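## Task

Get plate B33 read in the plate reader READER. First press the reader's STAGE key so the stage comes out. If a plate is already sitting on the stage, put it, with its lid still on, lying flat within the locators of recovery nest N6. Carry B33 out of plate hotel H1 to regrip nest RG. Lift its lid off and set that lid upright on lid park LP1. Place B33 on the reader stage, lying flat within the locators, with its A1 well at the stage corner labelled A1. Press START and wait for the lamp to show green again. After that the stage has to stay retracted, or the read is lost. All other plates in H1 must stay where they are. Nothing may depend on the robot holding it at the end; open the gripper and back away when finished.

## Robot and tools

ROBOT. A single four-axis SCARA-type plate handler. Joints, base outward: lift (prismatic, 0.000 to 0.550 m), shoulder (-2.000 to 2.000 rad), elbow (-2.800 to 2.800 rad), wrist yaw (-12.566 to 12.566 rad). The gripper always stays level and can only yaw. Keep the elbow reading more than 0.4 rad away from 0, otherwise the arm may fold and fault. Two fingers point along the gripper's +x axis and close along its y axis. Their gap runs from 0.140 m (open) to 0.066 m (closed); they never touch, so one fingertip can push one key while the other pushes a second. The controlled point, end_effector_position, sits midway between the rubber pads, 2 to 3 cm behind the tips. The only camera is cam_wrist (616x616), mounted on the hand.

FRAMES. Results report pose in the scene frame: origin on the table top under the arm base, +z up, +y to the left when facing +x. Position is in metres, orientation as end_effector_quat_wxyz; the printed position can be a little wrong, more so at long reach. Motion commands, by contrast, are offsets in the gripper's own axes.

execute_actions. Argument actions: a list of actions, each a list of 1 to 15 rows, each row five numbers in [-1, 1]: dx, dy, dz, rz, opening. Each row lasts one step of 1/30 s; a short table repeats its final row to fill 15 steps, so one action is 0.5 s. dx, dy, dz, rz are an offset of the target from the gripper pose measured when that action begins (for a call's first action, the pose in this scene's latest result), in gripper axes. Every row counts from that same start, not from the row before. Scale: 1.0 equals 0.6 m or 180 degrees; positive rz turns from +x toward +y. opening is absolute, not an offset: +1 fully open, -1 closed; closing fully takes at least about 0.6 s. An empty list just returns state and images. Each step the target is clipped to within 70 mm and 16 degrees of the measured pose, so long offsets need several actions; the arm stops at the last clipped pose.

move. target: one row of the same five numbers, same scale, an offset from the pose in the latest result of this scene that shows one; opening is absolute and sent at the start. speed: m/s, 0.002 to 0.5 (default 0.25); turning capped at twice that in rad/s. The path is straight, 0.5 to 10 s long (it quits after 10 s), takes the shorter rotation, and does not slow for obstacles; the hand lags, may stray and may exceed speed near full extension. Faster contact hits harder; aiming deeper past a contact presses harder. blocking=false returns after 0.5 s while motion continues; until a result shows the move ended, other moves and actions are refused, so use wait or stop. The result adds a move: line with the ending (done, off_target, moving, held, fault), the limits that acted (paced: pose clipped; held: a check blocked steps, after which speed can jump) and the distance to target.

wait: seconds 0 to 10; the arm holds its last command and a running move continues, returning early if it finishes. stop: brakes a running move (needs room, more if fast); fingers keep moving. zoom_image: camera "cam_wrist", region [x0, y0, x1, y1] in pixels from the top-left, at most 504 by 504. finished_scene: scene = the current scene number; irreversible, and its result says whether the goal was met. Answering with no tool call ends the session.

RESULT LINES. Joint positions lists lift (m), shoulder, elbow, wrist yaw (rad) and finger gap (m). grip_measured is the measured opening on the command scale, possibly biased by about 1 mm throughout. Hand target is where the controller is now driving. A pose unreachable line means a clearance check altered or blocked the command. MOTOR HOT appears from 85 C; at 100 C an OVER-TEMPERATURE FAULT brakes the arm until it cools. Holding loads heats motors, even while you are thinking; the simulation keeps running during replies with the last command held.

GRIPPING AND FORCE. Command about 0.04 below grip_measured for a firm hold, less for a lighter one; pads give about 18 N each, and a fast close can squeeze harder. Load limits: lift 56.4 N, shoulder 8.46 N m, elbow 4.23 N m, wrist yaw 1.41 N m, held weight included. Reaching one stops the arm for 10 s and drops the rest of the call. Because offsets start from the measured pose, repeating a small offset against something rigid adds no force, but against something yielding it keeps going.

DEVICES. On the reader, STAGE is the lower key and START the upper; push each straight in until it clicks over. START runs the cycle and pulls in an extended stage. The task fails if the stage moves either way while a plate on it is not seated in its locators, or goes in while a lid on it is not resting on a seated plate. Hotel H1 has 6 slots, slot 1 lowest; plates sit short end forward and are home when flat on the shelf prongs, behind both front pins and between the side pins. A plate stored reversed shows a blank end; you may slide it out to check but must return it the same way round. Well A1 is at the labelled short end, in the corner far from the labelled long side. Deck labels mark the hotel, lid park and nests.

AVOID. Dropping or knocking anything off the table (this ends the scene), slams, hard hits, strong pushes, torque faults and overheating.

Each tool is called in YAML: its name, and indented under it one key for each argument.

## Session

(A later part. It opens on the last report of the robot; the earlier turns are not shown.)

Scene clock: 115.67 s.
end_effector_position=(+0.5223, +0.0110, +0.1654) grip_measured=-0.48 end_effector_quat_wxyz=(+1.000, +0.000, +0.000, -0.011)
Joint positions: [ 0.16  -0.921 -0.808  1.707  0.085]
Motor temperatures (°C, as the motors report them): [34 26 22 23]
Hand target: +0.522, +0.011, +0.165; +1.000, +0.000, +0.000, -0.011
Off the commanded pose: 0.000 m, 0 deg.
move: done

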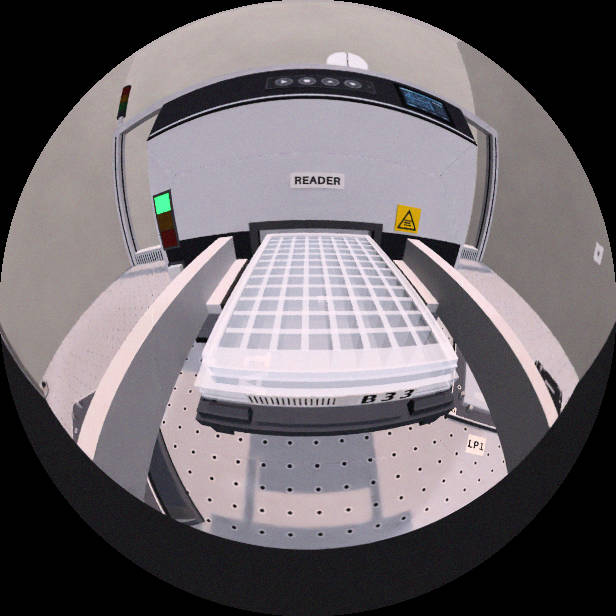

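move:
  target: [0,0,-0.007,0,-0.52]
  speed: 0.008

zoom_image:
  camera: "cam_wrist"
  region: [170,220,480,500]

Scene clock: 116.60 s.
end_effector_position=(+0.5223, +0.0110, +0.1611) grip_measured=-0.48 end_effector_quat_wxyz=(+1.000, +0.000, +0.000, -0.011)
Joint positions: [ 0.156 -0.921 -0.808  1.707  0.085]
Motor temperatures (°C, as the motors report them): [34 26 22 23]
Hand target: +0.522, +0.011, +0.161; +1.000, +0.000, +0.000, -0.011
Off the commanded pose: 0.000 m, 0 deg.
move: done

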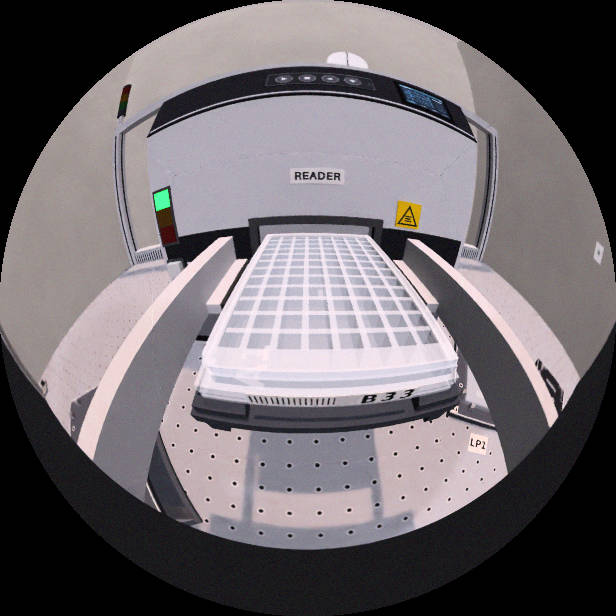

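Region (170, 220, 480, 500) of cam_wrist's 616x616 image, scaled by 1.626, with more detail than that image has; it fills the top 455 rows of this view, and the rest is white.

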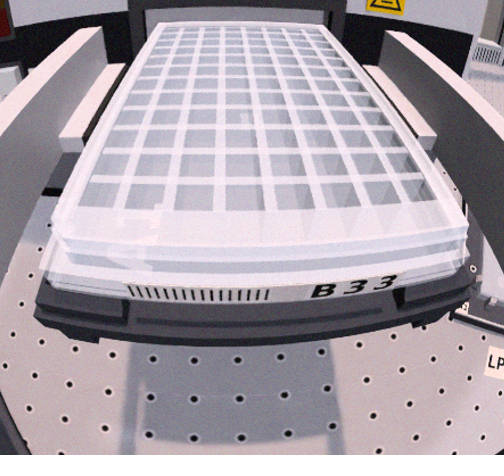

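move:
  target: [0,0,-0.005,0,-0.52]
  speed: 0.008

zoom_image:
  camera: "cam_wrist"
  region: [170,220,480,500]

Scene clock: 117.50 s.
end_effector_position=(+0.5223, +0.0110, +0.1583) grip_measured=-0.48 end_effector_quat_wxyz=(+1.000, +0.000, +0.000, -0.011)
Joint positions: [ 0.153 -0.921 -0.809  1.707  0.085]
Motor temperatures (°C, as the motors report them): [34 26 22 23]
Hand target: +0.522, +0.011, +0.158; +1.000, +0.000, +0.000, -0.011
Off the commanded pose: 0.000 m, 0 deg.
move: done

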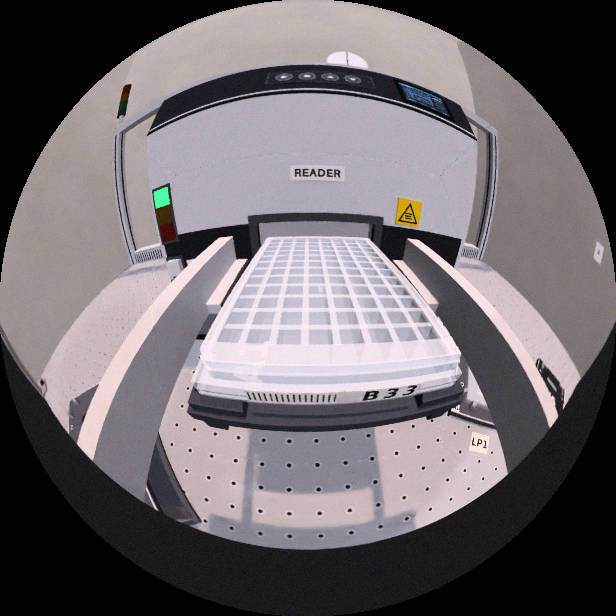

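Region (170, 220, 480, 500) of cam_wrist's 616x616 image, scaled by 1.626, with more detail than that image has; it fills the top 455 rows of this view, and the rest is white.

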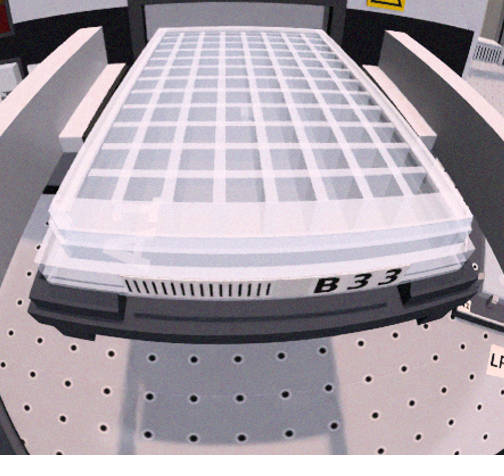

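move:
  target: [0.003,0,0.001,0,-0.52]
  speed: 0.005

move:
  target: [0,0,-0.004,0,-0.52]
  speed: 0.005

zoom_image:
  camera: "cam_wrist"
  region: [170,220,480,500]

Scene clock: 118.47 s.
end_effector_position=(+0.5241, +0.0108, +0.1589) grip_measured=-0.48 end_effector_quat_wxyz=(+1.000, +0.000, +0.000, -0.011)
Joint positions: [ 0.154 -0.92  -0.816  1.714  0.085]
Motor temperatures (°C, as the motors report them): [34 26 22 23]
Hand target: +0.524, +0.011, +0.159; +1.000, +0.000, +0.000, -0.011
Off the commanded pose: 0.000 m, 0 deg.
move: done

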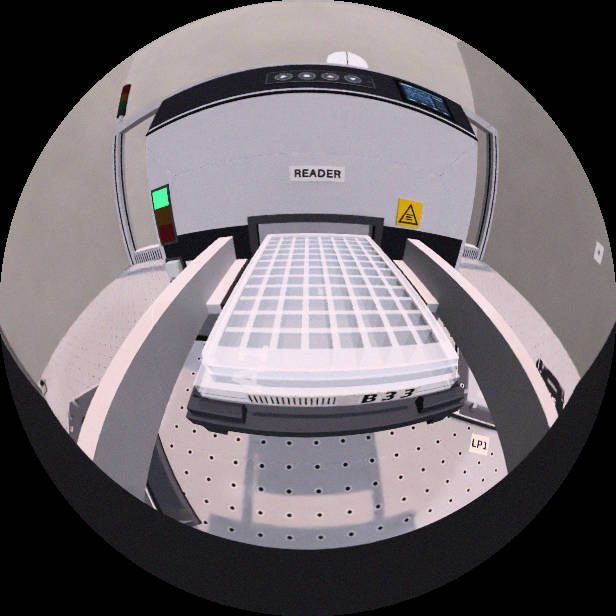

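Scene clock: 119.17 s.
end_effector_position=(+0.5242, +0.0107, +0.1566) grip_measured=-0.48 end_effector_quat_wxyz=(+1.000, +0.000, +0.000, -0.011)
Joint positions: [ 0.152 -0.92  -0.817  1.714  0.085]
Motor temperatures (°C, as the motors report them): [34 26 22 23]
Hand target: +0.524, +0.011, +0.157; +1.000, +0.000, +0.000, -0.011
Off the commanded pose: 0.000 m, 0 deg.
move: done

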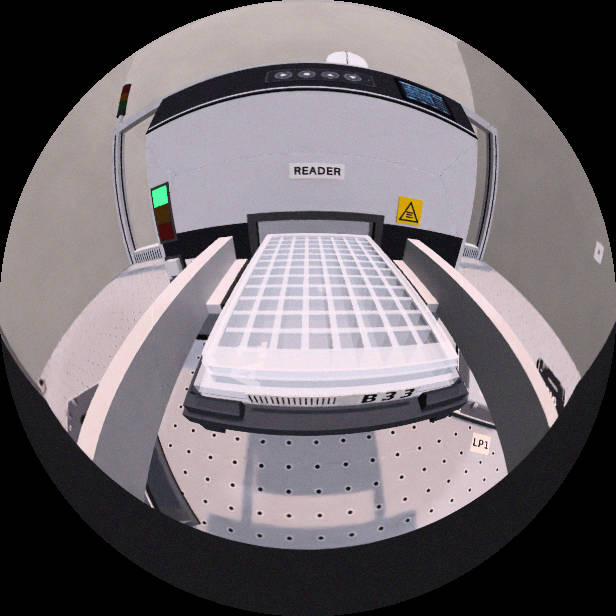

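Region (170, 220, 480, 500) of cam_wrist's 616x616 image, scaled by 1.626, with more detail than that image has; it fills the top 455 rows of this view, and the rest is white.

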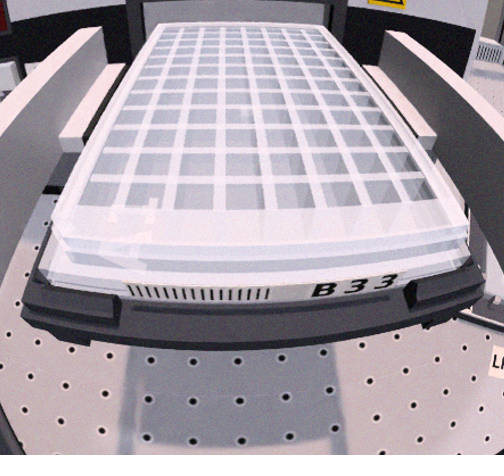

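Level and entering. Continue.

move:
  target: [0,0,-0.004,0,-0.52]
  speed: 0.005

zoom_image:
  camera: "cam_wrist"
  region: [170,220,480,500]

Scene clock: 120.27 s.
end_effector_position=(+0.5243, +0.0107, +0.1549) grip_measured=-0.48 end_effector_quat_wxyz=(+1.000, +0.000, +0.000, -0.012)
Joint positions: [ 0.15  -0.92  -0.817  1.714  0.085]
Motor temperatures (°C, as the motors report them): [34 26 22 23]
Hand target: +0.524, +0.011, +0.154; +1.000, +0.000, +0.000, -0.011
Off the commanded pose: 0.001 m, 0 deg.
move: done

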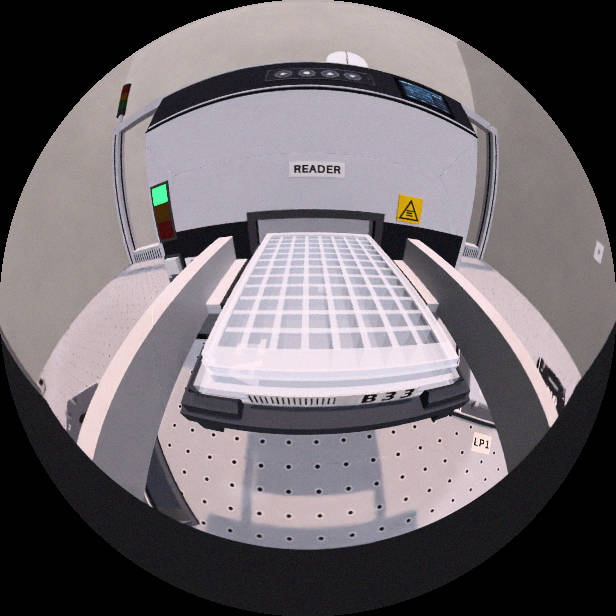

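Region (170, 220, 480, 500) of cam_wrist's 616x616 image, scaled by 1.626, with more detail than that image has; it fills the top 455 rows of this view, and the rest is white.

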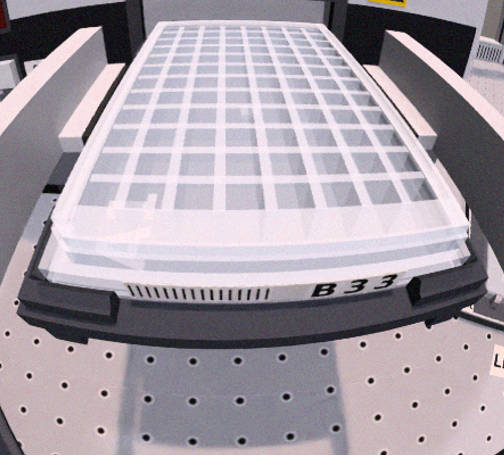

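move:
  target: [0,0,0,0,-0.2]

move:
  target: [0.01,0,0.08,0,-0.2]
  speed: 0.1

zoom_image:
  camera: "cam_wrist"
  region: [170,220,480,500]

Scene clock: 121.43 s.
end_effector_position=(+0.5243, +0.0107, +0.1549) grip_measured=-0.20 end_effector_quat_wxyz=(+1.000, +0.000, +0.000, -0.012)
Joint positions: [ 0.15  -0.92  -0.817  1.714  0.096]
Motor temperatures (°C, as the motors report them): [34 26 22 23]
Hand target: +0.524, +0.011, +0.155; +1.000, +0.000, +0.000, -0.012
Off the commanded pose: 0.000 m, 0 deg.
move: done

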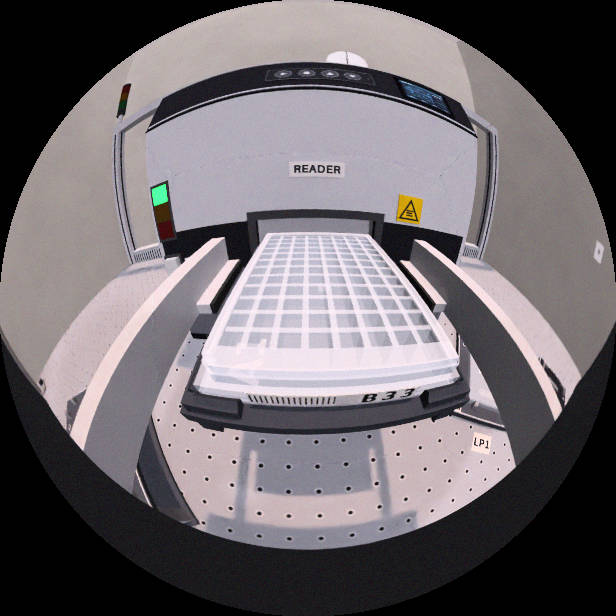

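Scene clock: 122.20 s.
end_effector_position=(+0.5303, +0.0104, +0.2029) grip_measured=-0.20 end_effector_quat_wxyz=(+1.000, +0.000, +0.000, -0.012)
Joint positions: [ 0.198 -0.916 -0.843  1.735  0.096]
Motor temperatures (°C, as the motors report them): [34 26 22 23]
Hand target: +0.530, +0.011, +0.203; +1.000, +0.000, +0.000, -0.012
Off the commanded pose: 0.000 m, 0 deg.
move: done

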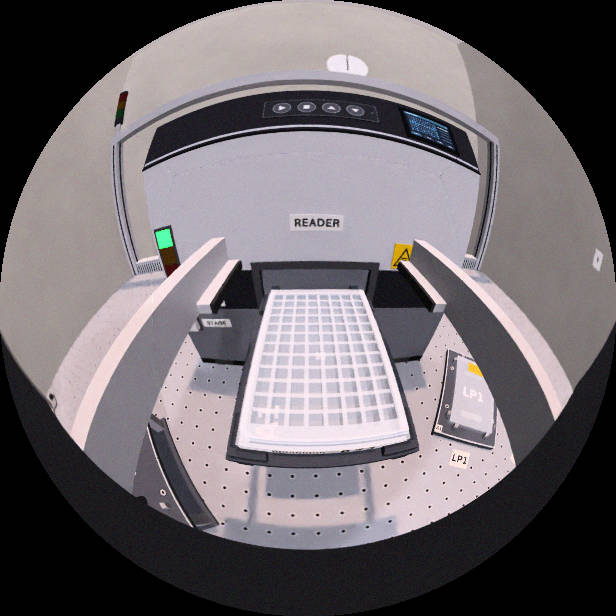

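Region (170, 220, 480, 500) of cam_wrist's 616x616 image, scaled by 1.626, with more detail than that image has; it fills the top 455 rows of this view, and the rest is white.

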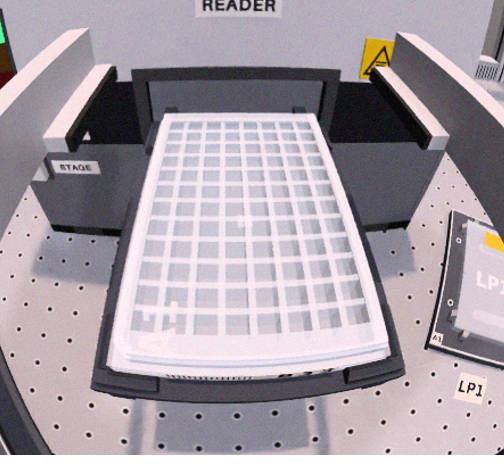

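move:
  target: [0.045,0.331,0,0.008,-1]

move:
  target: [0.02,0,-0.127,0,-1]
  speed: 0.12

Scene clock: 123.73 s.
end_effector_position=(+0.5616, +0.2085, +0.2029) grip_measured=-0.98 end_effector_quat_wxyz=(+1.000, +0.000, +0.000, +0.001)
Joint positions: [ 0.198 -0.106 -1.332  1.439  0.067]
Motor temperatures (°C, as the motors report them): [34 26 22 23]
Hand target: +0.562, +0.208, +0.203; +1.000, +0.000, +0.000, +0.001
Off the commanded pose: 0.000 m, 0 deg.
move: done

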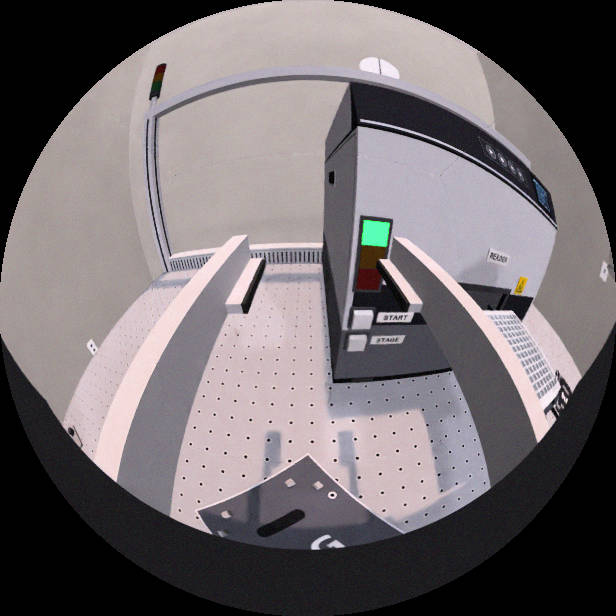

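Scene clock: 124.70 s.
end_effector_position=(+0.5736, +0.2085, +0.1267) grip_measured=-0.98 end_effector_quat_wxyz=(+1.000, +0.000, +0.000, +0.001)
Joint positions: [ 0.122 -0.11  -1.378  1.49   0.067]
Motor temperatures (°C, as the motors report them): [34 26 22 23]
Hand target: +0.574, +0.209, +0.127; +1.000, +0.000, +0.000, +0.001
Off the commanded pose: 0.000 m, 0 deg.
move: done

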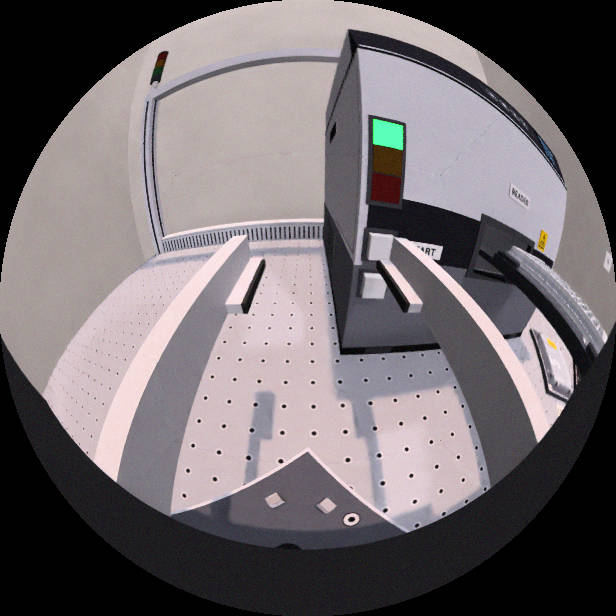

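Advance to 0.5935.

move:
  target: [0.033,0,0,0,-1]
  speed: 0.02

Scene clock: 126.17 s.
end_effector_position=(+0.5929, +0.2086, +0.1267) grip_measured=-0.98 end_effector_quat_wxyz=(+1.000, +0.000, +0.000, +0.000)
Joint positions: [ 0.122 -0.113 -1.457  1.57   0.067]
Motor temperatures (°C, as the motors report them): [34 26 22 23]
Hand target: +0.593, +0.209, +0.127; +1.000, +0.000, +0.000, +0.001
Off the commanded pose: 0.001 m, 0 deg.
move: done

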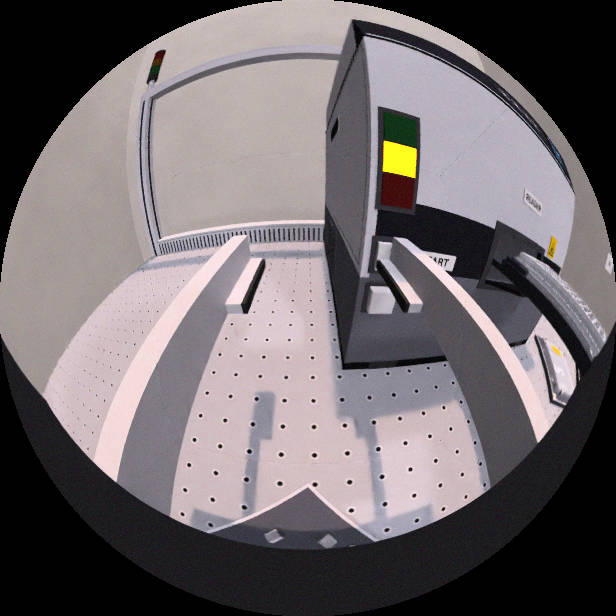

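move:
  target: [-0.1,0,0,0,-1]
  speed: 0.1

wait:
  seconds: 10

Scene clock: 127.33 s.
end_effector_position=(+0.5328, +0.2086, +0.1267) grip_measured=-0.98 end_effector_quat_wxyz=(+1.000, +0.000, +0.000, +0.001)
Joint positions: [ 0.122 -0.084 -1.228  1.314  0.067]
Motor temperatures (°C, as the motors report them): [34 26 22 23]
Hand target: +0.533, +0.208, +0.127; +1.000, +0.000, +0.000, +0.000
Off the commanded pose: 0.000 m, 0 deg.
move: done

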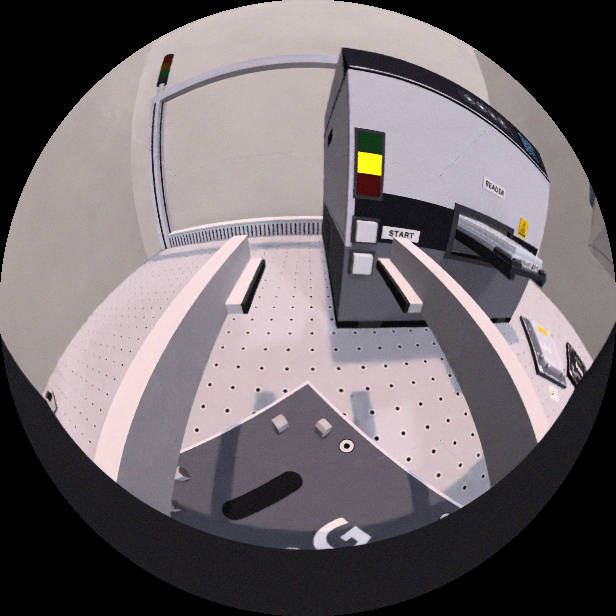

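Scene clock: 137.33 s.
end_effector_position=(+0.5328, +0.2086, +0.1267) grip_measured=-0.98 end_effector_quat_wxyz=(+1.000, +0.000, +0.000, +0.001)
Joint positions: [ 0.122 -0.084 -1.228  1.314  0.067]
Motor temperatures (°C, as the motors report them): [34 26 22 23]
Hand target: +0.533, +0.208, +0.127; +1.000, +0.000, +0.000, +0.000
Off the commanded pose: 0.000 m, 0 deg.
wait: 10.00 s; at rest by 0.17 s

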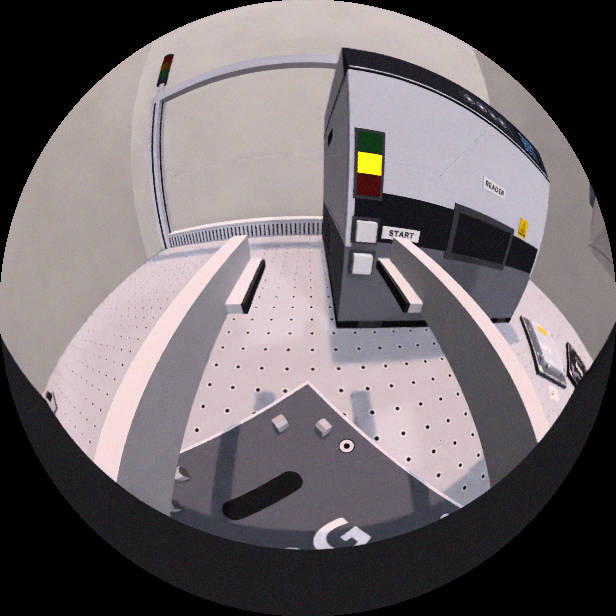

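wait:
  seconds: 10

Scene clock: 147.43 s.
end_effector_position=(+0.5328, +0.2086, +0.1267) grip_measured=-0.98 end_effector_quat_wxyz=(+1.000, +0.000, +0.000, +0.001)
Joint positions: [ 0.122 -0.084 -1.228  1.314  0.067]
Motor temperatures (°C, as the motors report them): [34 26 22 23]
Hand target: +0.533, +0.208, +0.127; +1.000, +0.000, +0.000, +0.000
Off the commanded pose: 0.000 m, 0 deg.
wait: 10.00 s; at rest by 0.07 s

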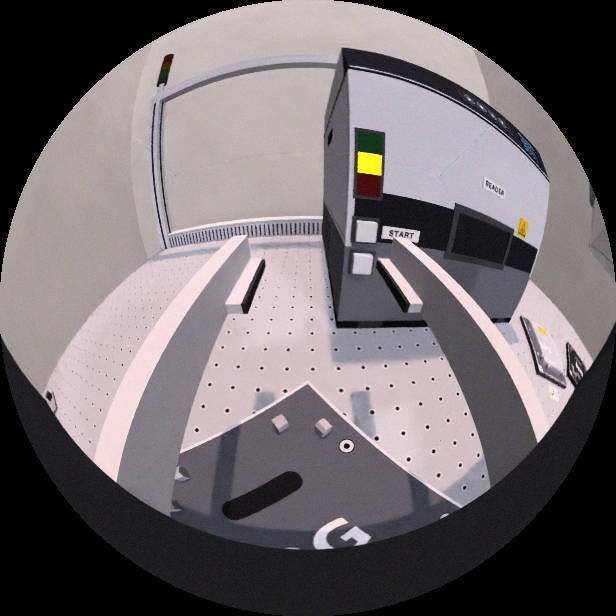

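wait:
  seconds: 10

Scene clock: 157.83 s.
end_effector_position=(+0.5328, +0.2086, +0.1267) grip_measured=-0.98 end_effector_quat_wxyz=(+1.000, +0.000, +0.000, +0.001)
Joint positions: [ 0.122 -0.084 -1.228  1.314  0.067]
Motor temperatures (°C, as the motors report them): [34 26 22 23]
Hand target: +0.533, +0.208, +0.127; +1.000, +0.000, +0.000, +0.000
Off the commanded pose: 0.000 m, 0 deg.
wait: 10.00 s; at rest from the start

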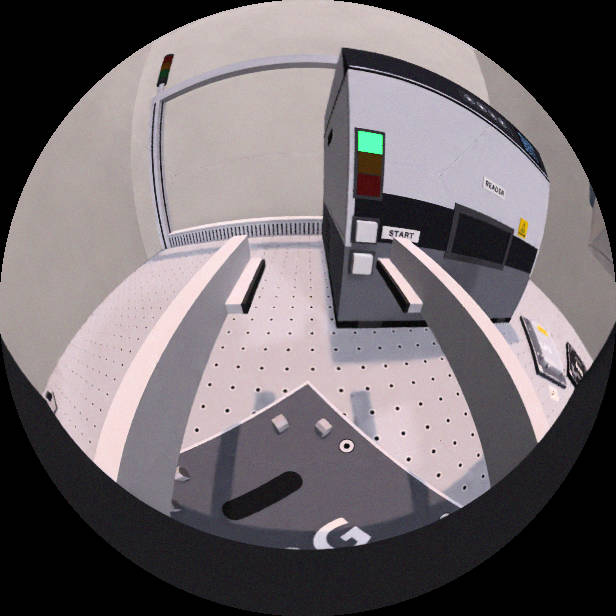

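finished_scene:
  scene: 1

The scene is finished: the task was done.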